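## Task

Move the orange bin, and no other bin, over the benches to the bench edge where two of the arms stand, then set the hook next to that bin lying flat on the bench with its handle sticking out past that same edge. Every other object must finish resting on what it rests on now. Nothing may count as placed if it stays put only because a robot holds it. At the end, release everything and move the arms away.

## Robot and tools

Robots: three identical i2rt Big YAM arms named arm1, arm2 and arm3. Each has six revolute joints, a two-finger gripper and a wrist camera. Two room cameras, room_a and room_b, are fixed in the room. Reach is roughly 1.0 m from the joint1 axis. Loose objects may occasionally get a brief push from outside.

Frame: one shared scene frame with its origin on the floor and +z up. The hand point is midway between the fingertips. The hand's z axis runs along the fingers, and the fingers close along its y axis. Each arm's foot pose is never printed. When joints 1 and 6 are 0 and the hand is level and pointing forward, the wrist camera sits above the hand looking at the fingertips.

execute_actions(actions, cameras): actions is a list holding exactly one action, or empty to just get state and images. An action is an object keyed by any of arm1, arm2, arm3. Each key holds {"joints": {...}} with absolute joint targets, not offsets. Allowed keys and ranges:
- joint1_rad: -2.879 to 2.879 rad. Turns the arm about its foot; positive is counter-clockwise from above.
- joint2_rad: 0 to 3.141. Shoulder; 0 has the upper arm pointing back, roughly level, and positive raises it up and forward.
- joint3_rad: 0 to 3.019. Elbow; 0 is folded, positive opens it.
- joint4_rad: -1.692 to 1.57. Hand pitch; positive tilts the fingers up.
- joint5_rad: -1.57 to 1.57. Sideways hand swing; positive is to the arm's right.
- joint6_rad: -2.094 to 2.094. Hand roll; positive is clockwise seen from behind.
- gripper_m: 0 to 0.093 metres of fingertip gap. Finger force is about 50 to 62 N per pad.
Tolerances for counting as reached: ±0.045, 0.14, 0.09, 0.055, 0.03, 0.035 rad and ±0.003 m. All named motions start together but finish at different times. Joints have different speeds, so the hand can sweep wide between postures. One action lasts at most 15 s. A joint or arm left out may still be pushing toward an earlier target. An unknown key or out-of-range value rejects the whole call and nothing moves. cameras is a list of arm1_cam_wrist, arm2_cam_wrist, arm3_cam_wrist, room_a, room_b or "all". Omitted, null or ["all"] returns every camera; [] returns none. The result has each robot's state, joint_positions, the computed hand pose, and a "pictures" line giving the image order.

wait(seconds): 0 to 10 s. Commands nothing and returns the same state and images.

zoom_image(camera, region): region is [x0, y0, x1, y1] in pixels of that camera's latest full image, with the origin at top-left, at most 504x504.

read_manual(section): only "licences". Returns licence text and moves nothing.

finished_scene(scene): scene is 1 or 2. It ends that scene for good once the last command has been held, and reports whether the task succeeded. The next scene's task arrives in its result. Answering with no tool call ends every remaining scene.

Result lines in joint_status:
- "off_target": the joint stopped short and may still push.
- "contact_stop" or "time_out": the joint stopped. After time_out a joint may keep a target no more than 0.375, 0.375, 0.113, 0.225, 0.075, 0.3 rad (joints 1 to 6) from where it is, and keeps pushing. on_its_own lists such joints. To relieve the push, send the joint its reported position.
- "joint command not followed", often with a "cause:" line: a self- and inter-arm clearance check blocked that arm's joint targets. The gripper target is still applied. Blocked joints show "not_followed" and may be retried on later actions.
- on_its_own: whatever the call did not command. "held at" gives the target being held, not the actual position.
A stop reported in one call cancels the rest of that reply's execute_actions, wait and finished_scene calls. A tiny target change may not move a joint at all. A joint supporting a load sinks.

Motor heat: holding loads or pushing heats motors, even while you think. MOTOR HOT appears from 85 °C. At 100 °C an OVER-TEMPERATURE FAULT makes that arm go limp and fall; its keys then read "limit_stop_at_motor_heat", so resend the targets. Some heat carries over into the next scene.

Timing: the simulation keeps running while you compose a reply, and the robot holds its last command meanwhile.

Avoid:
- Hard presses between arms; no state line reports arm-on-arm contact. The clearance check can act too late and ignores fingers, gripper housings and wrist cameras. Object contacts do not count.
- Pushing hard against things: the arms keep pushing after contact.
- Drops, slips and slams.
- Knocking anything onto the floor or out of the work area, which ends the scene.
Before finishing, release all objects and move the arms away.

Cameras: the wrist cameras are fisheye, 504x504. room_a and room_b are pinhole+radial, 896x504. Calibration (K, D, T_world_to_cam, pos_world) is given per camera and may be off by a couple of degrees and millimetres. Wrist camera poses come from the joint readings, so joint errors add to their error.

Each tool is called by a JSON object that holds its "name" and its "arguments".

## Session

{"name": "execute_actions", "arguments": {"actions": [{"arm1":{"joints":{"joint1_rad":0.5,"joint2_rad":1.2,"joint3_rad":1.2,"joint4_rad":-0.4,"joint5_rad":0,"joint6_rad":0}},"arm2":{"joints":{"joint1_rad":0,"joint2_rad":1.2,"joint3_rad":1.2,"joint4_rad":-0.2,"joint5_rad":0,"joint6_rad":0}},"arm3":{"joints":{"joint1_rad":0.1,"joint2_rad":1.2,"joint3_rad":1.2,"joint4_rad":-0.4,"joint5_rad":0,"joint6_rad":0,"gripper_m":0.06}}}]}}

Scene clock: 1.73 s.
arm1.joint_positions: joint1_rad=+0.501 joint2_rad=+1.209 joint3_rad=+1.203 joint4_rad=-0.424 joint5_rad=+0.000 joint6_rad=+0.014 gripper_m=+0.094
arm1.joint_status: all done
arm1.hand: x=-0.9558 y=-0.3232 z=+1.1285 quat_wxyz=(-0.256, +0.737, -0.408, -0.475) (m; scene frame)
arm2.joint_positions: joint1_rad=-0.006 joint2_rad=+1.203 joint3_rad=+1.178 joint4_rad=-0.216 joint5_rad=-0.003 joint6_rad=-0.014 gripper_m=+0.095
arm2.joint_status: all done
arm2.hand: x=+0.3083 y=-0.2229 z=+1.2168 quat_wxyz=(-0.440, +0.561, -0.552, -0.433) (m; scene frame)
arm3.joint_positions: joint1_rad=+0.096 joint2_rad=+1.210 joint3_rad=+1.161 joint4_rad=-0.424 joint5_rad=-0.005 joint6_rad=-0.015 gripper_m=+0.060
arm3.joint_status: all done
arm3.hand: x=+0.3121 y=+1.0378 z=+1.1021 quat_wxyz=(-0.359, -0.615, -0.587, +0.384) (m; scene frame)
pictures: arm1_cam_wrist, arm2_cam_wrist, arm3_cam_wrist, room_a, room_b
camera_calibration (this result's frames):
arm1_cam_wrist: T_world_to_cam=[[0.848879, 0.528431, -0.0128346, 0.997904], [0.457983, -0.7474, -0.481294, 0.743769], [-0.263923, 0.402683, -0.876465, 0.991374], [0, 0, 0, 1]] pos_world=[-0.926087, -0.370639, 1.23968]
arm2_cam_wrist: T_world_to_cam=[[0.999918, 0.0101167, -0.00789956, -0.292242], [0.00262075, -0.763395, -0.645927, 0.615632], [-0.0125652, 0.645853, -0.763358, 1.19676], [0, 0, 0, 1]] pos_world=[0.305642, -0.300005, 1.3089]
arm3_cam_wrist: T_world_to_cam=[[-0.997467, 0.068503, 0.0191422, 0.214707], [0.0516896, 0.883006, -0.466506, -0.412477], [-0.0488598, -0.464335, -0.884311, 1.59573], [0, 0, 0, 1]] pos_world=[0.313451, 1.09047, 1.21459]
Images, in order (width x height): arm1_cam_wrist 504x504, arm2_cam_wrist 504x504, arm3_cam_wrist 504x504, room_a 896x504, room_b 896x504.

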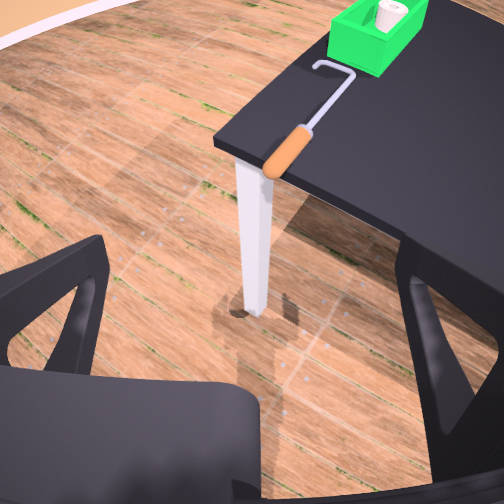

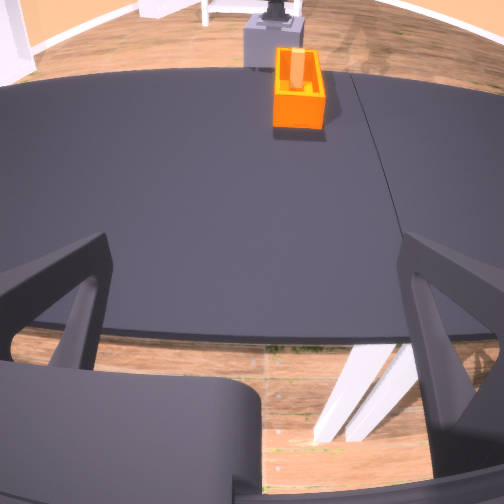

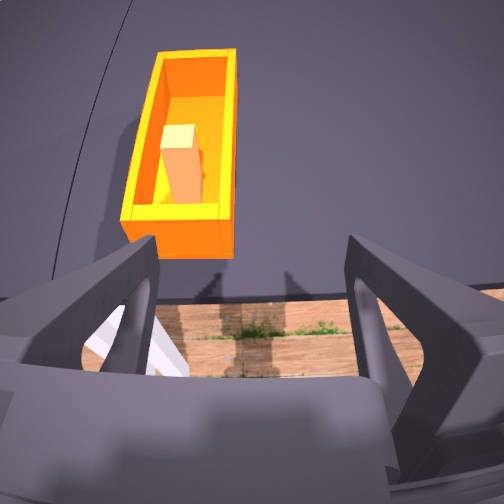

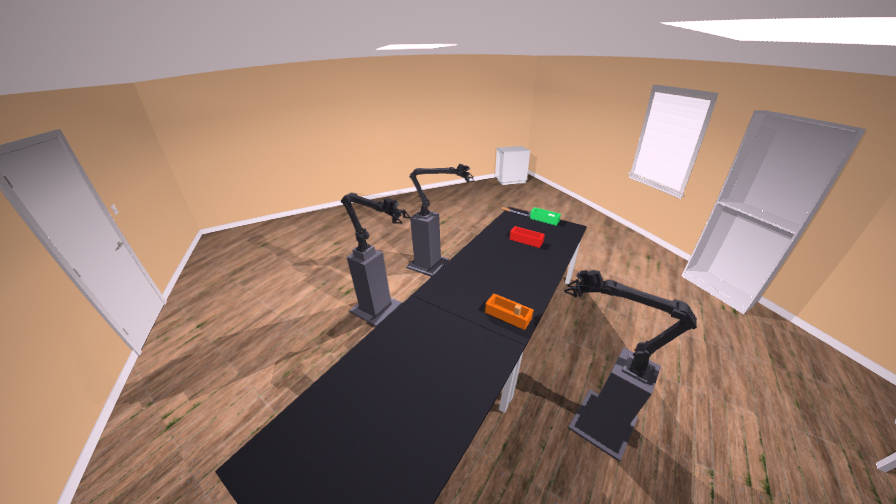

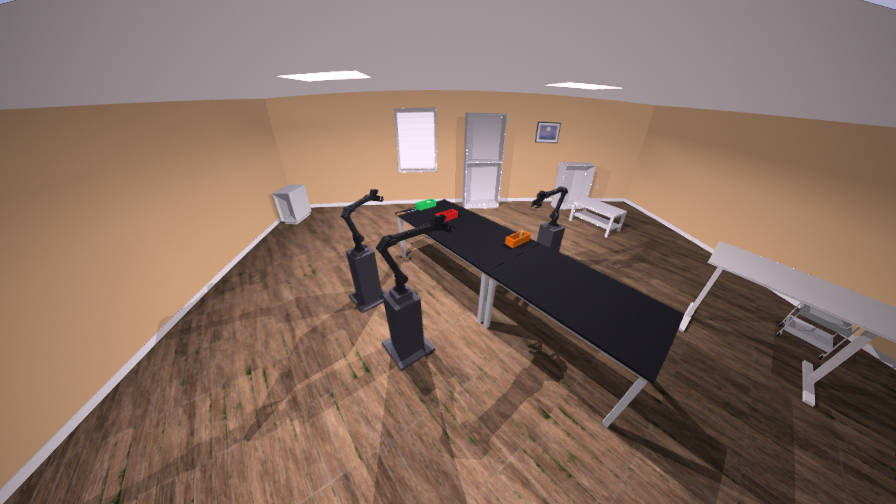

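{"name": "execute_actions", "arguments": {"actions": [{"arm1":{"joints":{"joint1_rad":0.587,"joint2_rad":2.465,"joint3_rad":2.0,"joint4_rad":0.5,"joint5_rad":0.68,"gripper_m":0.07}},"arm3":{"joints":{"joint1_rad":0.2,"joint2_rad":1.92,"joint3_rad":0.95,"joint4_rad":0.72}}}], "cameras": ["arm1_cam_wrist","arm3_cam_wrist"]}}

Scene clock: 17.27 s.
arm1.joint_positions: joint1_rad=+0.589 joint2_rad=+2.472 joint3_rad=+1.948 joint4_rad=+0.478 joint5_rad=+0.678 joint6_rad=+0.012 gripper_m=+0.070
arm1.joint_status: all done
arm1.hand: x=-1.1194 y=-0.0145 z=+0.8354 quat_wxyz=(-0.501, +0.509, -0.509, -0.481) (m; scene frame)
arm2.joint_positions: joint1_rad=-0.006 joint2_rad=+1.203 joint3_rad=+1.178 joint4_rad=-0.216 joint5_rad=-0.003 joint6_rad=-0.014 gripper_m=+0.095
arm2.joint_status: not commanded
arm2.hand: x=+0.3083 y=-0.2229 z=+1.2168 quat_wxyz=(-0.440, +0.561, -0.552, -0.433) (m; scene frame)
arm3.joint_positions: joint1_rad=+0.208 joint2_rad=+1.913 joint3_rad=+0.926 joint4_rad=+0.696 joint5_rad=-0.003 joint6_rad=-0.015 gripper_m=+0.060
arm3.joint_status: all done
arm3.hand: x=+0.3794 y=+0.9275 z=+0.8002 quat_wxyz=(-0.433, -0.547, -0.583, +0.416) (m; scene frame)
pictures: arm1_cam_wrist, arm3_cam_wrist
camera_calibration (this result's frames):
arm1_cam_wrist: T_world_to_cam=[[0.99958, -0.0257242, 0.013346, 1.10874], [-0.00558529, -0.622891, -0.782289, 0.642718], [0.0284368, 0.781886, -0.622773, 0.687834], [0, 0, 0, 1]] pos_world=[-1.12424, -0.108942, 0.916358]
arm3_cam_wrist: T_world_to_cam=[[-0.999125, -0.0373664, 0.0187687, 0.394276], [-0.040964, 0.784548, -0.618714, -0.211149], [0.00839413, -0.618941, -0.785392, 1.32342], [0, 0, 0, 1]] pos_world=[0.374173, 0.999509, 0.901363]
Images, in order (width x height): arm1_cam_wrist 504x504, arm3_cam_wrist 504x504.

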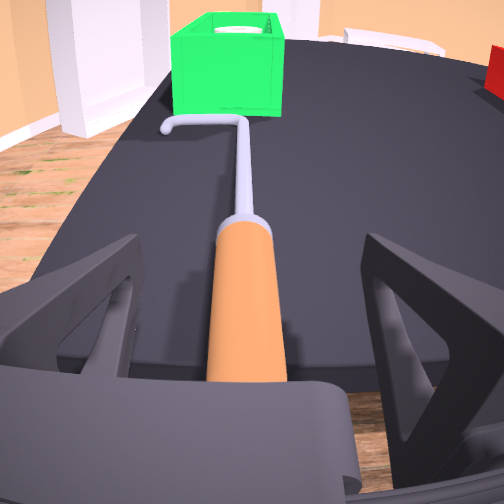

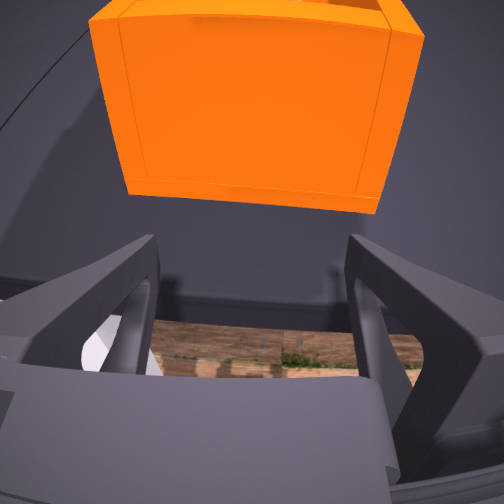

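{"name": "execute_actions", "arguments": {"actions": [{"arm1":{"joints":{"joint2_rad":2.565,"joint3_rad":1.98,"joint4_rad":0.57}},"arm3":{"joints":{"joint2_rad":2.12,"joint3_rad":1.345,"joint4_rad":0.55}}}], "cameras": ["arm1_cam_wrist"]}}

Scene clock: 25.47 s.
arm1.joint_positions: joint1_rad=+0.589 joint2_rad=+2.533 joint3_rad=+1.948 joint4_rad=+0.548 joint5_rad=+0.678 joint6_rad=+0.012 gripper_m=+0.070
arm1.joint_status: all done
arm1.hand: x=-1.1183 y=-0.0158 z=+0.7968 quat_wxyz=(-0.501, +0.505, -0.508, -0.485) (m; scene frame)
arm2.joint_positions: joint1_rad=-0.006 joint2_rad=+1.203 joint3_rad=+1.178 joint4_rad=-0.216 joint5_rad=-0.003 joint6_rad=-0.014 gripper_m=+0.095
arm2.joint_status: not commanded
arm2.hand: x=+0.3083 y=-0.2229 z=+1.2168 quat_wxyz=(-0.440, +0.561, -0.552, -0.433) (m; scene frame)
arm3.joint_positions: joint1_rad=+0.208 joint2_rad=+2.110 joint3_rad=+1.308 joint4_rad=+0.562 joint5_rad=-0.001 joint6_rad=-0.010 gripper_m=+0.060
arm3.joint_status: all done
arm3.hand: x=+0.3850 y=+0.8077 z=+0.8137 quat_wxyz=(-0.448, -0.537, -0.570, +0.430) (m; scene frame)
pictures: arm1_cam_wrist
camera_calibration (this result's frames):
arm1_cam_wrist: T_world_to_cam=[[0.999641, -0.0257782, 0.0073155, 1.11291], [-0.0101515, -0.616975, -0.786918, 0.610348], [0.0247988, 0.786561, -0.617015, 0.656241], [0, 0, 0, 1]] pos_world=[-1.12259, -0.110915, 0.877062]
Images, in order (width x height): arm1_cam_wrist 504x504.

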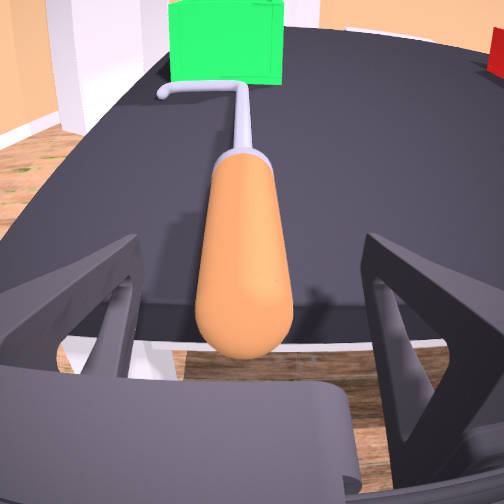

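{"name": "execute_actions", "arguments": {"actions": [{"arm1":{"joints":{"joint4_rad":0.47}},"arm3":{"joints":{"joint2_rad":2.37,"joint3_rad":1.83,"joint4_rad":0.31}}}], "cameras": []}}

{"name": "execute_actions", "arguments": {"actions": [{"arm1":{"joints":{"gripper_m":0.0}},"arm3":{"joints":{"joint2_rad":2.68,"joint3_rad":2.47,"joint4_rad":0.0}}}], "cameras": ["arm1_cam_wrist","arm2_cam_wrist"]}}

Scene clock: 32.00 s.
arm1.joint_positions: joint1_rad=+0.589 joint2_rad=+2.533 joint3_rad=+1.948 joint4_rad=+0.489 joint5_rad=+0.678 joint6_rad=+0.012 gripper_m=+0.070
arm1.joint_status: all done
arm1.hand: x=-1.1177 y=-0.0165 z=+0.7845 quat_wxyz=(-0.498, +0.526, -0.511, -0.463) (m; scene frame)
arm2.joint_positions: joint1_rad=-0.006 joint2_rad=+1.203 joint3_rad=+1.178 joint4_rad=-0.216 joint5_rad=-0.003 joint6_rad=-0.014 gripper_m=+0.095
arm2.joint_status: not commanded
arm2.hand: x=+0.3083 y=-0.2229 z=+1.2168 quat_wxyz=(-0.440, +0.561, -0.552, -0.433) (m; scene frame)
arm3.joint_positions: joint1_rad=+0.207 joint2_rad=+2.357 joint3_rad=+1.784 joint4_rad=+0.321 joint5_rad=-0.002 joint6_rad=-0.006 gripper_m=+0.060
arm3.joint_status: all done
arm3.hand: x=+0.3903 y=+0.6900 z=+0.8093 quat_wxyz=(-0.446, -0.541, -0.572, +0.426) (m; scene frame)
pictures: none
No camera images: the call's "cameras" was empty. Leave "cameras" out to get every camera's image.

Scene clock: 33.37 s.
arm1.joint_positions: joint1_rad=+0.589 joint2_rad=+2.533 joint3_rad=+1.948 joint4_rad=+0.489 joint5_rad=+0.678 joint6_rad=+0.012 gripper_m=+0.028
arm1.joint_status: gripper_m off_target (ended at +0.028, target +0.000)
arm1.hand: x=-1.1177 y=-0.0165 z=+0.7845 quat_wxyz=(-0.498, +0.526, -0.510, -0.463) (m; scene frame)
arm2.joint_positions: joint1_rad=-0.006 joint2_rad=+1.203 joint3_rad=+1.178 joint4_rad=-0.216 joint5_rad=-0.003 joint6_rad=-0.014 gripper_m=+0.095
arm2.joint_status: not commanded
arm2.hand: x=+0.3083 y=-0.2229 z=+1.2168 quat_wxyz=(-0.440, +0.561, -0.552, -0.433) (m; scene frame)
arm3.joint_positions: joint1_rad=+0.207 joint2_rad=+2.667 joint3_rad=+2.420 joint4_rad=+0.010 joint5_rad=-0.002 joint6_rad=-0.005 gripper_m=+0.060
arm3.joint_status: all done
arm3.hand: x=+0.3948 y=+0.5879 z=+0.8208 quat_wxyz=(-0.450, -0.538, -0.568, +0.430) (m; scene frame)
pictures: arm1_cam_wrist, arm2_cam_wrist
camera_calibration (this result's frames):
arm1_cam_wrist: T_world_to_cam=[[0.998669, -0.0246691, 0.0452961, 1.08158], [0.0181908, -0.653313, -0.756869, 0.607746], [0.0482638, 0.756686, -0.651995, 0.702304], [0, 0, 0, 1]] pos_world=[-1.12509, -0.107694, 0.868892]
arm2_cam_wrist: T_world_to_cam=[[0.999918, 0.0101167, -0.00789956, -0.292242], [0.00262075, -0.763395, -0.645927, 0.615632], [-0.0125652, 0.645853, -0.763358, 1.19676], [0, 0, 0, 1]] pos_world=[0.305642, -0.300005, 1.3089]
Images, in order (width x height): arm1_cam_wrist 504x504, arm2_cam_wrist 504x504.

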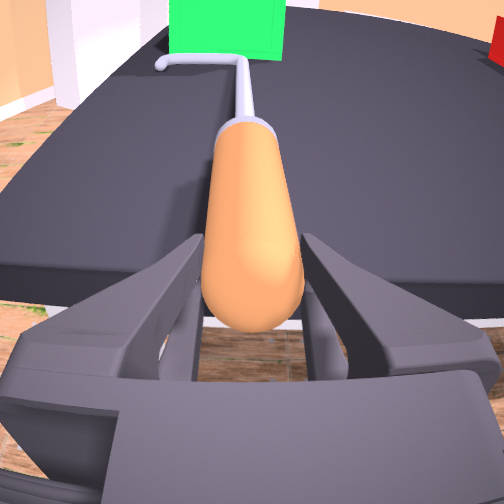

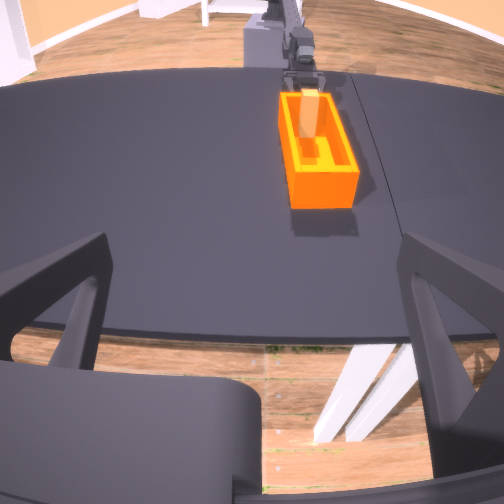

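{"name": "execute_actions", "arguments": {"actions": [{"arm1":{"joints":{"joint2_rad":2.40,"joint3_rad":1.63,"joint4_rad":0.78}},"arm3":{"joints":{"joint2_rad":1.9,"joint3_rad":1.75,"joint4_rad":0.0}}}], "cameras": []}}

{"name": "execute_actions", "arguments": {"actions": [{"arm1":{"joints":{"gripper_m":0.07}},"arm3":{"joints":{"joint2_rad":1.0,"joint3_rad":1.0,"joint4_rad":-0.05}}}], "cameras": []}}

{"name": "execute_actions", "arguments": {"actions": [{"arm1":{"joints":{"joint1_rad":0.56,"joint5_rad":0.66,"joint2_rad":2.485,"joint3_rad":1.74,"joint4_rad":0.715}}}], "cameras": ["arm1_cam_wrist"]}}

Scene clock: 50.87 s.
arm1.joint_positions: joint1_rad=+0.589 joint2_rad=+2.419 joint3_rad=+1.646 joint4_rad=+0.751 joint5_rad=+0.677 joint6_rad=+0.010 gripper_m=+0.028
arm1.joint_status: all done
arm1.hand: x=-1.0782 y=-0.0676 z=+0.7826 quat_wxyz=(-0.502, +0.501, -0.507, -0.489) (m; scene frame)
arm2.joint_positions: joint1_rad=-0.006 joint2_rad=+1.203 joint3_rad=+1.178 joint4_rad=-0.216 joint5_rad=-0.003 joint6_rad=-0.014 gripper_m=+0.095
arm2.joint_status: not commanded
arm2.hand: x=+0.3083 y=-0.2229 z=+1.2168 quat_wxyz=(-0.440, +0.561, -0.552, -0.433) (m; scene frame)
arm3.joint_positions: joint1_rad=+0.207 joint2_rad=+1.890 joint3_rad=+1.735 joint4_rad=+0.004 joint5_rad=-0.002 joint6_rad=-0.005 gripper_m=+0.060
arm3.joint_status: all done
arm3.hand: x=+0.3860 y=+0.7638 z=+1.0996 quat_wxyz=(-0.474, -0.519, -0.548, +0.453) (m; scene frame)
pictures: none
No camera images: the call's "cameras" was empty. Leave "cameras" out to get every camera's image.

Scene clock: 52.40 s.
arm1.joint_positions: joint1_rad=+0.589 joint2_rad=+2.419 joint3_rad=+1.646 joint4_rad=+0.756 joint5_rad=+0.677 joint6_rad=+0.010 gripper_m=+0.070
arm1.joint_status: all done
arm1.hand: x=-1.0782 y=-0.0676 z=+0.7839 quat_wxyz=(-0.502, +0.499, -0.507, -0.491) (m; scene frame)
arm2.joint_positions: joint1_rad=-0.006 joint2_rad=+1.203 joint3_rad=+1.178 joint4_rad=-0.216 joint5_rad=-0.003 joint6_rad=-0.014 gripper_m=+0.095
arm2.joint_status: not commanded
arm2.hand: x=+0.3083 y=-0.2229 z=+1.2168 quat_wxyz=(-0.440, +0.561, -0.552, -0.433) (m; scene frame)
arm3.joint_positions: joint1_rad=+0.207 joint2_rad=+0.986 joint3_rad=+0.991 joint4_rad=-0.044 joint5_rad=-0.002 joint6_rad=-0.005 gripper_m=+0.060
arm3.joint_status: all done
arm3.hand: x=+0.3700 y=+1.0930 z=+1.1996 quat_wxyz=(-0.504, -0.493, -0.521, +0.481) (m; scene frame)
pictures: none
No camera images: the call's "cameras" was empty. Leave "cameras" out to get every camera's image.

Scene clock: 53.17 s.
arm1.joint_positions: joint1_rad=+0.566 joint2_rad=+2.439 joint3_rad=+1.692 joint4_rad=+0.734 joint5_rad=+0.663 joint6_rad=+0.010 gripper_m=+0.070
arm1.joint_status: all done
arm1.hand: x=-1.0704 y=-0.0494 z=+0.7847 quat_wxyz=(-0.504, +0.496, -0.509, -0.490) (m; scene frame)
arm2.joint_positions: joint1_rad=-0.006 joint2_rad=+1.203 joint3_rad=+1.178 joint4_rad=-0.216 joint5_rad=-0.003 joint6_rad=-0.014 gripper_m=+0.095
arm2.joint_status: not commanded
arm2.hand: x=+0.3083 y=-0.2229 z=+1.2168 quat_wxyz=(-0.440, +0.561, -0.552, -0.433) (m; scene frame)
arm3.joint_positions: joint1_rad=+0.207 joint2_rad=+0.986 joint3_rad=+0.991 joint4_rad=-0.044 joint5_rad=-0.002 joint6_rad=-0.005 gripper_m=+0.060
arm3.joint_status: not commanded
arm3.hand: x=+0.3700 y=+1.0930 z=+1.1996 quat_wxyz=(-0.504, -0.493, -0.521, +0.481) (m; scene frame)
pictures: arm1_cam_wrist
camera_calibration (this result's frames):
arm1_cam_wrist: T_world_to_cam=[[0.999431, -0.0333338, -0.00517157, 1.0735], [-0.0242324, -0.602819, -0.79751, 0.574502], [0.0234665, 0.797182, -0.603283, 0.662307], [0, 0, 0, 1]] pos_world=[-1.07451, -0.145875, 0.863281]
Images, in order (width x height): arm1_cam_wrist 504x504.

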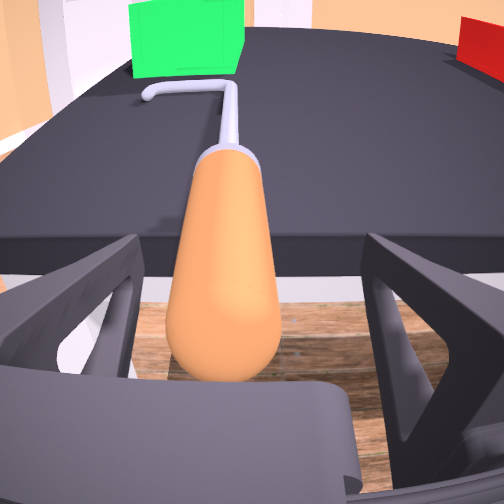

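{"name": "execute_actions", "arguments": {"actions": [{"arm1":{"joints":{"gripper_m":0,"joint4_rad":0.695}},"arm2":{"joints":{"joint1_rad":-0.3,"joint5_rad":0.7,"joint4_rad":0.62,"joint3_rad":1.9}}}], "cameras": []}}

{"name": "execute_actions", "arguments": {"actions": [{"arm1":{"joints":{"joint6_rad":1.57}}}], "cameras": []}}

{"name": "execute_actions", "arguments": {"actions": [{"arm1":{"joints":{"joint2_rad":2.05,"joint3_rad":1.92,"joint4_rad":0.3}}}], "cameras": ["arm1_cam_wrist"]}}

{"name": "execute_actions", "arguments": {"actions": [{"arm1":{"joints":{"joint1_rad":-0.774,"joint5_rad":-0.705}}}], "cameras": ["arm1_cam_wrist","room_a"]}}

Scene clock: 66.23 s.
arm1.joint_positions: joint1_rad=+0.566 joint2_rad=+2.440 joint3_rad=+1.692 joint4_rad=+0.715 joint5_rad=+0.659 joint6_rad=+0.010 gripper_m=+0.028
arm1.joint_status: gripper_m off_target (ended at +0.028, target +0.000); the others done
arm1.hand: x=-1.0710 y=-0.0494 z=+0.7806 quat_wxyz=(-0.502, +0.504, -0.509, -0.485) (m; scene frame)
arm2.joint_positions: joint1_rad=-0.310 joint2_rad=+1.198 joint3_rad=+1.895 joint4_rad=+0.613 joint5_rad=+0.696 joint6_rad=-0.013 gripper_m=+0.095
arm2.joint_status: all done
arm2.hand: x=+0.5001 y=-0.5473 z=+1.7292 quat_wxyz=(-0.782, -0.199, -0.298, -0.510) (m; scene frame)
arm3.joint_positions: joint1_rad=+0.207 joint2_rad=+0.986 joint3_rad=+0.991 joint4_rad=-0.044 joint5_rad=-0.002 joint6_rad=-0.005 gripper_m=+0.060
arm3.joint_status: not commanded
arm3.hand: x=+0.3700 y=+1.0930 z=+1.1996 quat_wxyz=(-0.504, -0.493, -0.521, +0.481) (m; scene frame)
pictures: none
No camera images: the call's "cameras" was empty. Leave "cameras" out to get every camera's image.

Scene clock: 68.40 s.
arm1.joint_positions: joint1_rad=+0.564 joint2_rad=+2.443 joint3_rad=+1.692 joint4_rad=+0.708 joint5_rad=+0.664 joint6_rad=+1.552 gripper_m=+0.028
arm1.joint_status: all done
arm1.hand: x=-1.0688 y=-0.0491 z=+0.7763 quat_wxyz=(-0.028, +0.007, -0.719, -0.694) (m; scene frame)
arm2.joint_positions: joint1_rad=-0.310 joint2_rad=+1.198 joint3_rad=+1.895 joint4_rad=+0.613 joint5_rad=+0.696 joint6_rad=-0.013 gripper_m=+0.095
arm2.joint_status: not commanded
arm2.hand: x=+0.5001 y=-0.5473 z=+1.7292 quat_wxyz=(-0.782, -0.199, -0.298, -0.510) (m; scene frame)
arm3.joint_positions: joint1_rad=+0.207 joint2_rad=+0.986 joint3_rad=+0.991 joint4_rad=-0.044 joint5_rad=-0.002 joint6_rad=-0.005 gripper_m=+0.060
arm3.joint_status: not commanded
arm3.hand: x=+0.3700 y=+1.0930 z=+1.1996 quat_wxyz=(-0.504, -0.493, -0.521, +0.481) (m; scene frame)
pictures: none
No camera images: the call's "cameras" was empty. Leave "cameras" out to get every camera's image.

Scene clock: 70.13 s.
arm1.joint_positions: joint1_rad=+0.564 joint2_rad=+2.066 joint3_rad=+1.882 joint4_rad=+0.286 joint5_rad=+0.663 joint6_rad=+1.554 gripper_m=+0.028
arm1.joint_status: all done
arm1.hand: x=-1.0710 y=-0.0479 z=+1.1069 quat_wxyz=(+0.004, -0.025, -0.678, -0.735) (m; scene frame)
arm2.joint_positions: joint1_rad=-0.310 joint2_rad=+1.198 joint3_rad=+1.895 joint4_rad=+0.613 joint5_rad=+0.696 joint6_rad=-0.013 gripper_m=+0.095
arm2.joint_status: not commanded
arm2.hand: x=+0.5001 y=-0.5473 z=+1.7292 quat_wxyz=(-0.782, -0.199, -0.298, -0.510) (m; scene frame)
arm3.joint_positions: joint1_rad=+0.207 joint2_rad=+0.986 joint3_rad=+0.991 joint4_rad=-0.044 joint5_rad=-0.002 joint6_rad=-0.005 gripper_m=+0.060
arm3.joint_status: not commanded
arm3.hand: x=+0.3700 y=+1.0930 z=+1.1996 quat_wxyz=(-0.504, -0.493, -0.521, +0.481) (m; scene frame)
pictures: arm1_cam_wrist
camera_calibration (this result's frames):
arm1_cam_wrist: T_world_to_cam=[[-0.0464621, 0.0750838, -0.996094, 1.05767], [-0.820615, -0.571461, -0.00479866, -0.896471], [-0.569589, 0.817187, 0.0881662, -0.544066], [0, 0, 0, 1]] pos_world=[-0.99641, -0.147109, 1.09721]
Images, in order (width x height): arm1_cam_wrist 504x504.

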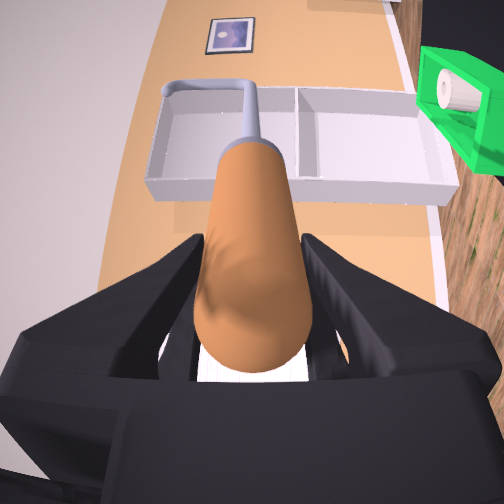

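Scene clock: 72.37 s.
arm1.joint_positions: joint1_rad=-0.765 joint2_rad=+2.079 joint3_rad=+1.882 joint4_rad=+0.284 joint5_rad=-0.707 joint6_rad=+1.567 gripper_m=+0.028
arm1.joint_status: all done
arm1.hand: x=-0.1998 y=-0.0726 z=+1.0981 quat_wxyz=(-0.018, +0.027, -0.683, -0.730) (m; scene frame)
arm2.joint_positions: joint1_rad=-0.310 joint2_rad=+1.198 joint3_rad=+1.895 joint4_rad=+0.613 joint5_rad=+0.696 joint6_rad=-0.013 gripper_m=+0.095
arm2.joint_status: not commanded
arm2.hand: x=+0.5001 y=-0.5473 z=+1.7292 quat_wxyz=(-0.782, -0.199, -0.298, -0.510) (m; scene frame)
arm3.joint_positions: joint1_rad=+0.207 joint2_rad=+0.986 joint3_rad=+0.991 joint4_rad=-0.044 joint5_rad=-0.002 joint6_rad=-0.005 gripper_m=+0.060
arm3.joint_status: not commanded
arm3.hand: x=+0.3700 y=+1.0930 z=+1.1996 quat_wxyz=(-0.504, -0.493, -0.521, +0.481) (m; scene frame)
pictures: arm1_cam_wrist, room_a
camera_calibration (this result's frames):
arm1_cam_wrist: T_world_to_cam=[[0.0567406, 0.0598436, -0.996594, 1.11134], [-0.794557, -0.601713, -0.0813694, -0.10867], [-0.604532, 0.796468, 0.0134076, 0.0466998], [0, 0, 0, 1]] pos_world=[-0.121171, -0.169089, 1.09809]
Images, in order (width x height): arm1_cam_wrist 504x504, room_a 896x504.

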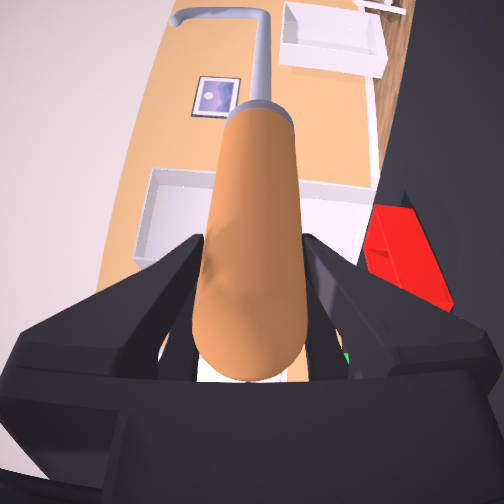

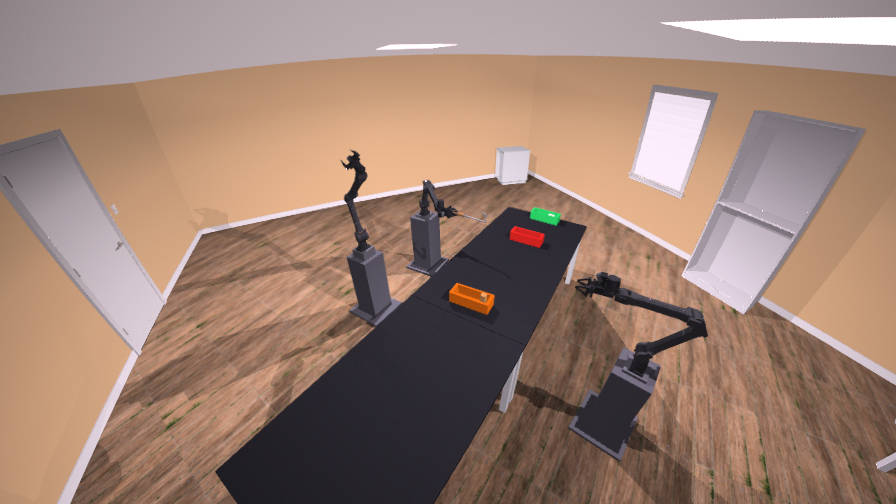

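{"name": "execute_actions", "arguments": {"actions": [{"arm1":{"joints":{"joint2_rad":2.47,"joint3_rad":1.89,"joint4_rad":0.69}}}], "cameras": []}}

{"name": "execute_actions", "arguments": {"actions": [{"arm1":{"joints":{"joint6_rad":0}}}], "cameras": ["arm1_cam_wrist"]}}

Scene clock: 77.10 s.
arm1.joint_positions: joint1_rad=-0.767 joint2_rad=+2.524 joint3_rad=+1.868 joint4_rad=+0.662 joint5_rad=-0.706 joint6_rad=+1.570 gripper_m=+0.028
arm1.joint_status: all done
arm1.hand: x=-0.1760 y=-0.0478 z=+0.7896 quat_wxyz=(+0.000, +0.006, -0.705, -0.709) (m; scene frame)
arm2.joint_positions: joint1_rad=-0.310 joint2_rad=+1.198 joint3_rad=+1.895 joint4_rad=+0.613 joint5_rad=+0.696 joint6_rad=-0.013 gripper_m=+0.095
arm2.joint_status: not commanded
arm2.hand: x=+0.5001 y=-0.5473 z=+1.7292 quat_wxyz=(-0.782, -0.199, -0.298, -0.510) (m; scene frame)
arm3.joint_positions: joint1_rad=+0.207 joint2_rad=+0.986 joint3_rad=+0.991 joint4_rad=-0.044 joint5_rad=-0.002 joint6_rad=-0.005 gripper_m=+0.060
arm3.joint_status: not commanded
arm3.hand: x=+0.3700 y=+1.0930 z=+1.1996 quat_wxyz=(-0.504, -0.493, -0.521, +0.481) (m; scene frame)
pictures: none
No camera images: the call's "cameras" was empty. Leave "cameras" out to get every camera's image.

Scene clock: 79.27 s.
arm1.joint_positions: joint1_rad=-0.767 joint2_rad=+2.520 joint3_rad=+1.868 joint4_rad=+0.662 joint5_rad=-0.709 joint6_rad=+0.014 gripper_m=+0.028
arm1.joint_status: all done
arm1.hand: x=-0.1765 y=-0.0475 z=+0.7935 quat_wxyz=(-0.498, +0.500, -0.496, -0.506) (m; scene frame)
arm2.joint_positions: joint1_rad=-0.310 joint2_rad=+1.198 joint3_rad=+1.895 joint4_rad=+0.613 joint5_rad=+0.696 joint6_rad=-0.013 gripper_m=+0.095
arm2.joint_status: not commanded
arm2.hand: x=+0.5001 y=-0.5473 z=+1.7292 quat_wxyz=(-0.782, -0.199, -0.298, -0.510) (m; scene frame)
arm3.joint_positions: joint1_rad=+0.207 joint2_rad=+0.986 joint3_rad=+0.991 joint4_rad=-0.044 joint5_rad=-0.002 joint6_rad=-0.005 gripper_m=+0.060
arm3.joint_status: not commanded
arm3.hand: x=+0.3700 y=+1.0930 z=+1.1996 quat_wxyz=(-0.504, -0.493, -0.521, +0.481) (m; scene frame)
pictures: arm1_cam_wrist
camera_calibration (this result's frames):
arm1_cam_wrist: T_world_to_cam=[[0.999929, 0.0058444, -0.0104195, 0.186269], [-0.00498817, -0.588257, -0.808658, 0.617257], [-0.0108555, 0.808653, -0.588186, 0.627632], [0, 0, 0, 1]] pos_world=[-0.176363, -0.145519, 0.870255]
Images, in order (width x height): arm1_cam_wrist 504x504.

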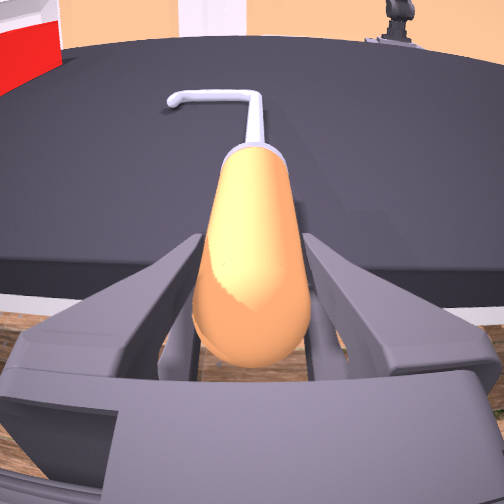

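{"name": "execute_actions", "arguments": {"actions": [{"arm1":{"joints":{"gripper_m":0.09}}}], "cameras": []}}

{"name": "execute_actions", "arguments": {"actions": [{"arm1":{"joints":{"joint2_rad":2.3}},"arm2":{"joints":{"joint1_rad":0.2,"joint3_rad":2.04}}}], "cameras": []}}

{"name": "execute_actions", "arguments": {"actions": [{"arm1":{"joints":{"joint1_rad":0.3,"joint2_rad":1.0,"joint3_rad":1.0,"joint4_rad":-0.3,"joint5_rad":0}},"arm2":{"joints":{"joint1_rad":0.685}}}], "cameras": []}}

{"name": "execute_actions", "arguments": {"actions": [{"arm2":{"joints":{"joint2_rad":2.56,"gripper_m":0.07}}}], "cameras": []}}

{"name": "execute_actions", "arguments": {"actions": [{"arm2":{"joints":{"joint2_rad":2.685}}}], "cameras": ["arm2_cam_wrist"]}}

Scene clock: 95.03 s.
arm1.joint_positions: joint1_rad=-0.767 joint2_rad=+2.475 joint3_rad=+1.868 joint4_rad=+0.669 joint5_rad=-0.708 joint6_rad=+0.014 gripper_m=+0.090
arm1.joint_status: all done
arm1.hand: x=-0.1751 y=-0.0460 z=+0.8328 quat_wxyz=(-0.516, +0.498, -0.478, -0.507) (m; scene frame)
arm2.joint_positions: joint1_rad=-0.310 joint2_rad=+1.198 joint3_rad=+1.895 joint4_rad=+0.613 joint5_rad=+0.696 joint6_rad=-0.013 gripper_m=+0.095
arm2.joint_status: not commanded
arm2.hand: x=+0.5001 y=-0.5473 z=+1.7292 quat_wxyz=(-0.782, -0.199, -0.298, -0.510) (m; scene frame)
arm3.joint_positions: joint1_rad=+0.207 joint2_rad=+0.986 joint3_rad=+0.991 joint4_rad=-0.044 joint5_rad=-0.002 joint6_rad=-0.005 gripper_m=+0.060
arm3.joint_status: not commanded
arm3.hand: x=+0.3700 y=+1.0930 z=+1.1996 quat_wxyz=(-0.504, -0.493, -0.521, +0.481) (m; scene frame)
pictures: none
No camera images: the call's "cameras" was empty. Leave "cameras" out to get every camera's image.

Scene clock: 96.20 s.
arm1.joint_positions: joint1_rad=-0.767 joint2_rad=+2.262 joint3_rad=+1.868 joint4_rad=+0.678 joint5_rad=-0.707 joint6_rad=+0.014 gripper_m=+0.090
arm1.joint_status: all done
arm1.hand: x=-0.1850 y=-0.0574 z=+1.0171 quat_wxyz=(-0.590, +0.487, -0.395, -0.509) (m; scene frame)
arm2.joint_positions: joint1_rad=+0.193 joint2_rad=+1.194 joint3_rad=+2.019 joint4_rad=+0.613 joint5_rad=+0.699 joint6_rad=-0.013 gripper_m=+0.095
arm2.joint_status: all done
arm2.hand: x=+0.3695 y=-0.5435 z=+1.7687 quat_wxyz=(-0.617, -0.166, -0.304, -0.707) (m; scene frame)
arm3.joint_positions: joint1_rad=+0.207 joint2_rad=+0.986 joint3_rad=+0.991 joint4_rad=-0.044 joint5_rad=-0.002 joint6_rad=-0.005 gripper_m=+0.060
arm3.joint_status: not commanded
arm3.hand: x=+0.3700 y=+1.0930 z=+1.1996 quat_wxyz=(-0.504, -0.493, -0.521, +0.481) (m; scene frame)
pictures: none
No camera images: the call's "cameras" was empty. Leave "cameras" out to get every camera's image.

Scene clock: 98.00 s.
arm1.joint_positions: joint1_rad=+0.294 joint2_rad=+0.996 joint3_rad=+1.017 joint4_rad=-0.282 joint5_rad=-0.002 joint6_rad=+0.010 gripper_m=+0.090
arm1.joint_status: all done
arm1.hand: x=-0.8308 y=-0.3318 z=+1.1551 quat_wxyz=(-0.343, +0.652, -0.452, -0.503) (m; scene frame)
arm2.joint_positions: joint1_rad=+0.678 joint2_rad=+1.194 joint3_rad=+2.019 joint4_rad=+0.613 joint5_rad=+0.699 joint6_rad=-0.013 gripper_m=+0.095
arm2.joint_status: all done
arm2.hand: x=+0.2457 y=-0.5427 z=+1.7684 quat_wxyz=(-0.430, -0.088, -0.335, -0.834) (m; scene frame)
arm3.joint_positions: joint1_rad=+0.207 joint2_rad=+0.986 joint3_rad=+0.991 joint4_rad=-0.044 joint5_rad=-0.002 joint6_rad=-0.005 gripper_m=+0.060
arm3.joint_status: not commanded
arm3.hand: x=+0.3700 y=+1.0930 z=+1.1996 quat_wxyz=(-0.504, -0.493, -0.521, +0.481) (m; scene frame)
pictures: none
No camera images: the call's "cameras" was empty. Leave "cameras" out to get every camera's image.

Scene clock: 99.83 s.
arm1.joint_positions: joint1_rad=+0.294 joint2_rad=+0.996 joint3_rad=+1.017 joint4_rad=-0.282 joint5_rad=-0.002 joint6_rad=+0.010 gripper_m=+0.090
arm1.joint_status: not commanded
arm1.hand: x=-0.8308 y=-0.3318 z=+1.1551 quat_wxyz=(-0.343, +0.652, -0.452, -0.503) (m; scene frame)
arm2.joint_positions: joint1_rad=+0.678 joint2_rad=+2.567 joint3_rad=+2.009 joint4_rad=+0.614 joint5_rad=+0.698 joint6_rad=-0.013 gripper_m=+0.070
arm2.joint_status: all done
arm2.hand: x=-0.1765 y=-0.0183 z=+0.8649 quat_wxyz=(-0.510, +0.479, -0.498, -0.512) (m; scene frame)
arm3.joint_positions: joint1_rad=+0.207 joint2_rad=+0.986 joint3_rad=+0.991 joint4_rad=-0.044 joint5_rad=-0.002 joint6_rad=-0.005 gripper_m=+0.060
arm3.joint_status: not commanded
arm3.hand: x=+0.3700 y=+1.0930 z=+1.1996 quat_wxyz=(-0.504, -0.493, -0.521, +0.481) (m; scene frame)
pictures: none
No camera images: the call's "cameras" was empty. Leave "cameras" out to get every camera's image.

Scene clock: 101.03 s.
arm1.joint_positions: joint1_rad=+0.294 joint2_rad=+0.996 joint3_rad=+1.017 joint4_rad=-0.282 joint5_rad=-0.002 joint6_rad=+0.010 gripper_m=+0.090
arm1.joint_status: not commanded
arm1.hand: x=-0.8308 y=-0.3318 z=+1.1551 quat_wxyz=(-0.343, +0.652, -0.452, -0.503) (m; scene frame)
arm2.joint_positions: joint1_rad=+0.678 joint2_rad=+2.678 joint3_rad=+2.016 joint4_rad=+0.614 joint5_rad=+0.698 joint6_rad=-0.013 gripper_m=+0.070
arm2.joint_status: all done
arm2.hand: x=-0.1709 y=-0.0248 z=+0.7702 quat_wxyz=(-0.507, +0.516, -0.502, -0.475) (m; scene frame)
arm3.joint_positions: joint1_rad=+0.207 joint2_rad=+0.986 joint3_rad=+0.991 joint4_rad=-0.044 joint5_rad=-0.002 joint6_rad=-0.005 gripper_m=+0.060
arm3.joint_status: not commanded
arm3.hand: x=+0.3700 y=+1.0930 z=+1.1996 quat_wxyz=(-0.504, -0.493, -0.521, +0.481) (m; scene frame)
pictures: arm2_cam_wrist
camera_calibration (this result's frames):
arm2_cam_wrist: T_world_to_cam=[[0.999664, -0.00594059, 0.0252458, 0.155398], [0.0162045, -0.616959, -0.786828, 0.594084], [0.0202499, 0.786973, -0.616655, 0.617939], [0, 0, 0, 1]] pos_world=[-0.177486, -0.118853, 0.844574]
Images, in order (width x height): arm2_cam_wrist 504x504.

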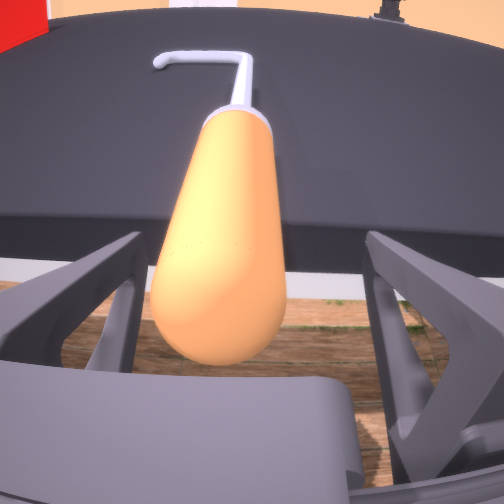

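{"name": "execute_actions", "arguments": {"actions": [{"arm2":{"joints":{"joint1_rad":0.695,"joint4_rad":0.68}}}], "cameras": []}}

{"name": "execute_actions", "arguments": {"actions": [{"arm2":{"joints":{"gripper_m":0}}}], "cameras": ["arm2_cam_wrist"]}}

{"name": "execute_actions", "arguments": {"actions": [{"arm2":{"joints":{"joint6_rad":1.57}}}], "cameras": []}}

{"name": "execute_actions", "arguments": {"actions": [{"arm2":{"joints":{"joint2_rad":2.2,"joint4_rad":0.3,"joint5_rad":0.35}}}], "cameras": []}}

{"name": "execute_actions", "arguments": {"actions": [{"arm2":{"joints":{"joint2_rad":1.3,"joint3_rad":1.44,"joint4_rad":-0.6,"joint5_rad":0}}}], "cameras": ["arm2_cam_wrist"]}}

{"name": "execute_actions", "arguments": {"actions": [{"arm2":{"joints":{"joint4_rad":-1.66}}}], "cameras": ["arm2_cam_wrist"]}}

Scene clock: 112.83 s.
arm1.joint_positions: joint1_rad=+0.294 joint2_rad=+0.996 joint3_rad=+1.017 joint4_rad=-0.282 joint5_rad=-0.002 joint6_rad=+0.010 gripper_m=+0.090
arm1.joint_status: not commanded
arm1.hand: x=-0.8308 y=-0.3318 z=+1.1551 quat_wxyz=(-0.343, +0.652, -0.452, -0.503) (m; scene frame)
arm2.joint_positions: joint1_rad=+0.688 joint2_rad=+2.678 joint3_rad=+2.016 joint4_rad=+0.664 joint5_rad=+0.698 joint6_rad=-0.013 gripper_m=+0.070
arm2.joint_status: all done
arm2.hand: x=-0.1787 y=-0.0294 z=+0.7806 quat_wxyz=(-0.506, +0.501, -0.498, -0.495) (m; scene frame)
arm3.joint_positions: joint1_rad=+0.207 joint2_rad=+0.986 joint3_rad=+0.991 joint4_rad=-0.044 joint5_rad=-0.002 joint6_rad=-0.005 gripper_m=+0.060
arm3.joint_status: not commanded
arm3.hand: x=+0.3700 y=+1.0930 z=+1.1996 quat_wxyz=(-0.504, -0.493, -0.521, +0.481) (m; scene frame)
pictures: none
No camera images: the call's "cameras" was empty. Leave "cameras" out to get every camera's image.

Scene clock: 113.50 s.
arm1.joint_positions: joint1_rad=+0.294 joint2_rad=+0.996 joint3_rad=+1.017 joint4_rad=-0.282 joint5_rad=-0.002 joint6_rad=+0.010 gripper_m=+0.090
arm1.joint_status: not commanded
arm1.hand: x=-0.8308 y=-0.3318 z=+1.1551 quat_wxyz=(-0.343, +0.652, -0.452, -0.503) (m; scene frame)
arm2.joint_positions: joint1_rad=+0.688 joint2_rad=+2.678 joint3_rad=+2.016 joint4_rad=+0.665 joint5_rad=+0.698 joint6_rad=-0.013 gripper_m=+0.029
arm2.joint_status: gripper_m off_target (ended at +0.029, target +0.000)
arm2.hand: x=-0.1787 y=-0.0294 z=+0.7807 quat_wxyz=(-0.506, +0.501, -0.498, -0.495) (m; scene frame)
arm3.joint_positions: joint1_rad=+0.207 joint2_rad=+0.986 joint3_rad=+0.991 joint4_rad=-0.044 joint5_rad=-0.002 joint6_rad=-0.005 gripper_m=+0.060
arm3.joint_status: not commanded
arm3.hand: x=+0.3700 y=+1.0930 z=+1.1996 quat_wxyz=(-0.504, -0.493, -0.521, +0.481) (m; scene frame)
pictures: arm2_cam_wrist
camera_calibration (this result's frames):
arm2_cam_wrist: T_world_to_cam=[[0.999967, 0.00374603, -0.00716382, 0.188513], [-0.00361599, -0.585307, -0.810803, 0.615723], [-0.00723033, 0.810803, -0.585275, 0.59948], [0, 0, 0, 1]] pos_world=[-0.181946, -0.126379, 0.851442]
Images, in order (width x height): arm2_cam_wrist 504x504.

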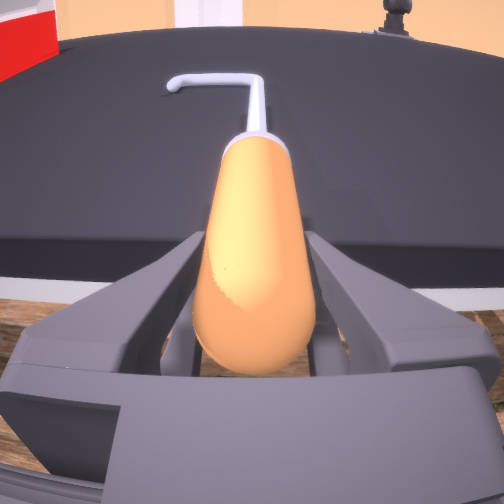

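Scene clock: 115.67 s.
arm1.joint_positions: joint1_rad=+0.294 joint2_rad=+0.996 joint3_rad=+1.017 joint4_rad=-0.282 joint5_rad=-0.002 joint6_rad=+0.010 gripper_m=+0.090
arm1.joint_status: not commanded
arm1.hand: x=-0.8308 y=-0.3318 z=+1.1551 quat_wxyz=(-0.343, +0.652, -0.452, -0.503) (m; scene frame)
arm2.joint_positions: joint1_rad=+0.688 joint2_rad=+2.678 joint3_rad=+2.016 joint4_rad=+0.666 joint5_rad=+0.703 joint6_rad=+1.553 gripper_m=+0.029
arm2.joint_status: all done
arm2.hand: x=-0.1779 y=-0.0294 z=+0.7810 quat_wxyz=(-0.010, +0.002, -0.706, -0.709) (m; scene frame)
arm3.joint_positions: joint1_rad=+0.207 joint2_rad=+0.986 joint3_rad=+0.991 joint4_rad=-0.044 joint5_rad=-0.002 joint6_rad=-0.005 gripper_m=+0.060
arm3.joint_status: not commanded
arm3.hand: x=+0.3700 y=+1.0930 z=+1.1996 quat_wxyz=(-0.504, -0.493, -0.521, +0.481) (m; scene frame)
pictures: none
No camera images: the call's "cameras" was empty. Leave "cameras" out to get every camera's image.

Scene clock: 117.60 s.
arm1.joint_positions: joint1_rad=+0.294 joint2_rad=+0.996 joint3_rad=+1.017 joint4_rad=-0.282 joint5_rad=-0.002 joint6_rad=+0.010 gripper_m=+0.090
arm1.joint_status: not commanded
arm1.hand: x=-0.8308 y=-0.3318 z=+1.1551 quat_wxyz=(-0.343, +0.652, -0.452, -0.503) (m; scene frame)
arm2.joint_positions: joint1_rad=+0.695 joint2_rad=+2.229 joint3_rad=+2.007 joint4_rad=+0.273 joint5_rad=+0.351 joint6_rad=+1.556 gripper_m=+0.029
arm2.joint_status: all done
arm2.hand: x=-0.2352 y=-0.0533 z=+1.0926 quat_wxyz=(+0.125, +0.119, -0.679, -0.713) (m; scene frame)
arm3.joint_positions: joint1_rad=+0.207 joint2_rad=+0.986 joint3_rad=+0.991 joint4_rad=-0.044 joint5_rad=-0.002 joint6_rad=-0.005 gripper_m=+0.060
arm3.joint_status: not commanded
arm3.hand: x=+0.3700 y=+1.0930 z=+1.1996 quat_wxyz=(-0.504, -0.493, -0.521, +0.481) (m; scene frame)
pictures: none
No camera images: the call's "cameras" was empty. Leave "cameras" out to get every camera's image.

Scene clock: 119.50 s.
arm1.joint_positions: joint1_rad=+0.294 joint2_rad=+0.996 joint3_rad=+1.017 joint4_rad=-0.282 joint5_rad=-0.002 joint6_rad=+0.010 gripper_m=+0.090
arm1.joint_status: not commanded
arm1.hand: x=-0.8308 y=-0.3318 z=+1.1551 quat_wxyz=(-0.343, +0.652, -0.452, -0.503) (m; scene frame)
arm2.joint_positions: joint1_rad=+0.695 joint2_rad=+1.320 joint3_rad=+1.411 joint4_rad=-0.621 joint5_rad=+0.003 joint6_rad=+1.556 gripper_m=+0.029
arm2.joint_status: all done
arm2.hand: x=-0.0690 y=-0.3429 z=+1.2006 quat_wxyz=(+0.164, +0.303, -0.813, -0.469) (m; scene frame)
arm3.joint_positions: joint1_rad=+0.207 joint2_rad=+0.986 joint3_rad=+0.991 joint4_rad=-0.044 joint5_rad=-0.002 joint6_rad=-0.005 gripper_m=+0.060
arm3.joint_status: not commanded
arm3.hand: x=+0.3700 y=+1.0930 z=+1.1996 quat_wxyz=(-0.504, -0.493, -0.521, +0.481) (m; scene frame)
pictures: arm2_cam_wrist
camera_calibration (this result's frames):
arm2_cam_wrist: T_world_to_cam=[[0.315672, -0.382683, -0.868277, 0.937169], [-0.296313, -0.90906, 0.292929, -0.68326], [-0.901415, 0.164812, -0.400359, 0.595022], [0, 0, 0, 1]] pos_world=[0.0380647, -0.360553, 1.25209]
Images, in order (width x height): arm2_cam_wrist 504x504.

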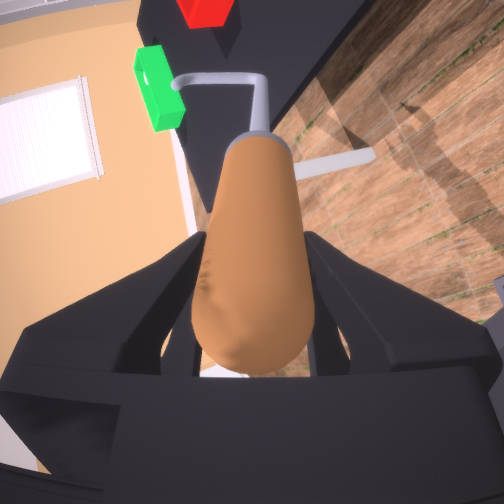

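Scene clock: 121.03 s.
arm1.joint_positions: joint1_rad=+0.294 joint2_rad=+0.996 joint3_rad=+1.017 joint4_rad=-0.282 joint5_rad=-0.002 joint6_rad=+0.010 gripper_m=+0.090
arm1.joint_status: not commanded
arm1.hand: x=-0.8308 y=-0.3318 z=+1.1551 quat_wxyz=(-0.343, +0.652, -0.452, -0.503) (m; scene frame)
arm2.joint_positions: joint1_rad=+0.695 joint2_rad=+1.320 joint3_rad=+1.411 joint4_rad=-1.653 joint5_rad=+0.003 joint6_rad=+1.556 gripper_m=+0.029
arm2.joint_status: all done
arm2.hand: x=+0.0663 y=-0.5037 z=+1.0792 quat_wxyz=(-0.001, +0.349, -0.937, -0.005) (m; scene frame)
arm3.joint_positions: joint1_rad=+0.207 joint2_rad=+0.986 joint3_rad=+0.991 joint4_rad=-0.044 joint5_rad=-0.002 joint6_rad=-0.005 gripper_m=+0.060
arm3.joint_status: not commanded
arm3.hand: x=+0.3700 y=+1.0930 z=+1.1996 quat_wxyz=(-0.504, -0.493, -0.521, +0.481) (m; scene frame)
pictures: arm2_cam_wrist
camera_calibration (this result's frames):
arm2_cam_wrist: T_world_to_cam=[[0.637867, -0.7699, -0.019469, -0.404934], [-0.618048, -0.526812, 0.583512, -0.853513], [-0.459502, -0.36017, -0.811871, 0.84531], [0, 0, 0, 1]] pos_world=[0.119204, -0.456944, 1.17643]
Images, in order (width x height): arm2_cam_wrist 504x504.

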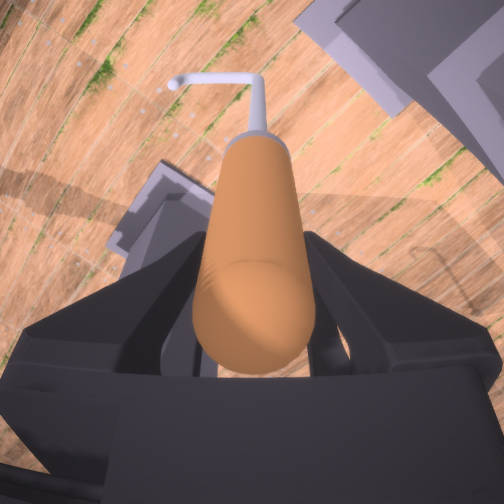

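{"name": "execute_actions", "arguments": {"actions": [{"arm2":{"joints":{"joint1_rad":-0.13,"joint6_rad":-1.57}}}], "cameras": []}}

{"name": "execute_actions", "arguments": {"actions": [{"arm2":{"joints":{"joint4_rad":0.72,"joint3_rad":1.67}}}], "cameras": []}}

{"name": "execute_actions", "arguments": {"actions": [{"arm2":{"joints":{"joint2_rad":2.17}}}], "cameras": ["arm2_cam_wrist","arm3_cam_wrist"]}}

Scene clock: 132.40 s.
arm1.joint_positions: joint1_rad=+0.294 joint2_rad=+0.996 joint3_rad=+1.017 joint4_rad=-0.282 joint5_rad=-0.002 joint6_rad=+0.010 gripper_m=+0.090
arm1.joint_status: not commanded
arm1.hand: x=-0.8308 y=-0.3318 z=+1.1551 quat_wxyz=(-0.343, +0.652, -0.452, -0.503) (m; scene frame)
arm2.joint_positions: joint1_rad=-0.130 joint2_rad=+1.320 joint3_rad=+1.411 joint4_rad=-1.653 joint5_rad=+0.002 joint6_rad=-1.555 gripper_m=+0.029
arm2.joint_status: all done
arm2.hand: x=+0.3558 y=-0.4194 z=+1.0799 quat_wxyz=(-0.005, +0.997, -0.071, +0.002) (m; scene frame)
arm3.joint_positions: joint1_rad=+0.207 joint2_rad=+0.986 joint3_rad=+0.991 joint4_rad=-0.044 joint5_rad=-0.002 joint6_rad=-0.005 gripper_m=+0.060
arm3.joint_status: not commanded
arm3.hand: x=+0.3700 y=+1.0930 z=+1.1996 quat_wxyz=(-0.504, -0.493, -0.521, +0.481) (m; scene frame)
pictures: none
No camera images: the call's "cameras" was empty. Leave "cameras" out to get every camera's image.

Scene clock: 134.53 s.
arm1.joint_positions: joint1_rad=+0.294 joint2_rad=+0.996 joint3_rad=+1.017 joint4_rad=-0.282 joint5_rad=-0.002 joint6_rad=+0.010 gripper_m=+0.090
arm1.joint_status: not commanded
arm1.hand: x=-0.8308 y=-0.3318 z=+1.1551 quat_wxyz=(-0.343, +0.652, -0.452, -0.503) (m; scene frame)
arm2.joint_positions: joint1_rad=-0.130 joint2_rad=+1.321 joint3_rad=+1.613 joint4_rad=+0.688 joint5_rad=+0.002 joint6_rad=-1.556 gripper_m=+0.029
arm2.joint_status: all done
arm2.hand: x=+0.3701 y=-0.3001 z=+1.6054 quat_wxyz=(-0.955, +0.289, -0.021, +0.054) (m; scene frame)
arm3.joint_positions: joint1_rad=+0.207 joint2_rad=+0.986 joint3_rad=+0.991 joint4_rad=-0.044 joint5_rad=-0.002 joint6_rad=-0.005 gripper_m=+0.060
arm3.joint_status: not commanded
arm3.hand: x=+0.3700 y=+1.0930 z=+1.1996 quat_wxyz=(-0.504, -0.493, -0.521, +0.481) (m; scene frame)
pictures: none
No camera images: the call's "cameras" was empty. Leave "cameras" out to get every camera's image.

Scene clock: 136.67 s.
arm1.joint_positions: joint1_rad=+0.294 joint2_rad=+0.996 joint3_rad=+1.017 joint4_rad=-0.282 joint5_rad=-0.002 joint6_rad=+0.010 gripper_m=+0.090
arm1.joint_status: not commanded
arm1.hand: x=-0.8308 y=-0.3318 z=+1.1551 quat_wxyz=(-0.343, +0.652, -0.452, -0.503) (m; scene frame)
arm2.joint_positions: joint1_rad=-0.130 joint2_rad=+2.201 joint3_rad=+1.608 joint4_rad=+0.677 joint5_rad=+0.002 joint6_rad=-1.557 gripper_m=+0.029
arm2.joint_status: all done
arm2.hand: x=+0.4175 y=+0.0624 z=+0.9813 quat_wxyz=(-0.736, +0.674, -0.048, +0.043) (m; scene frame)
arm3.joint_positions: joint1_rad=+0.207 joint2_rad=+0.986 joint3_rad=+0.991 joint4_rad=-0.044 joint5_rad=-0.002 joint6_rad=-0.005 gripper_m=+0.060
arm3.joint_status: not commanded
arm3.hand: x=+0.3700 y=+1.0930 z=+1.1996 quat_wxyz=(-0.504, -0.493, -0.521, +0.481) (m; scene frame)
pictures: arm2_cam_wrist, arm3_cam_wrist
camera_calibration (this result's frames):
arm2_cam_wrist: T_world_to_cam=[[0.0236692, -0.0784204, 0.996639, -0.978874], [0.726926, -0.683035, -0.0710083, -0.190581], [0.686308, 0.726164, 0.0408389, -0.251857], [0, 0, 0, 1]] pos_world=[0.334559, -0.0240477, 0.972338]
arm3_cam_wrist: T_world_to_cam=[[-0.999514, -0.0305955, 0.0060057, 0.391668], [-0.0233196, 0.605699, -0.795352, 0.306614], [0.0206965, -0.795105, -0.606118, 1.71257], [0, 0, 0, 1]] pos_world=[0.363183, 1.18794, 1.27953]
Images, in order (width x height): arm2_cam_wrist 504x504, arm3_cam_wrist 504x504.

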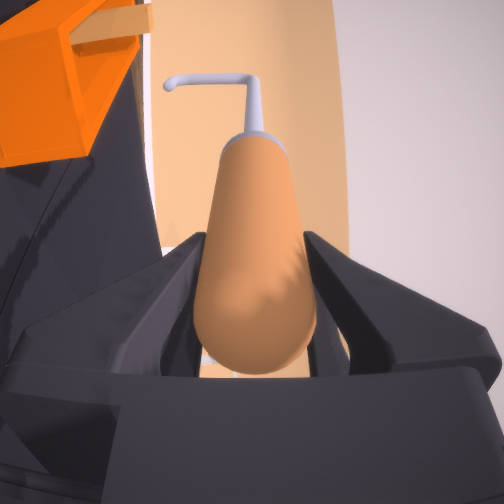

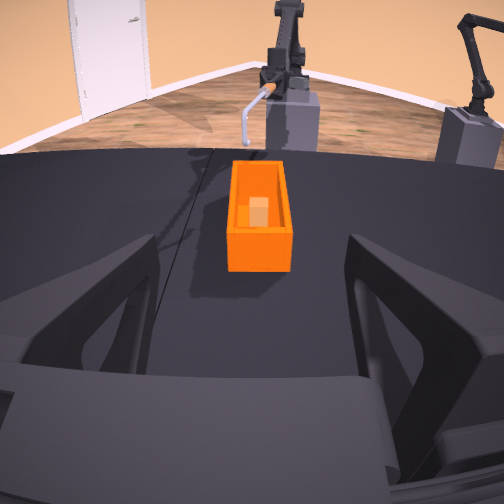

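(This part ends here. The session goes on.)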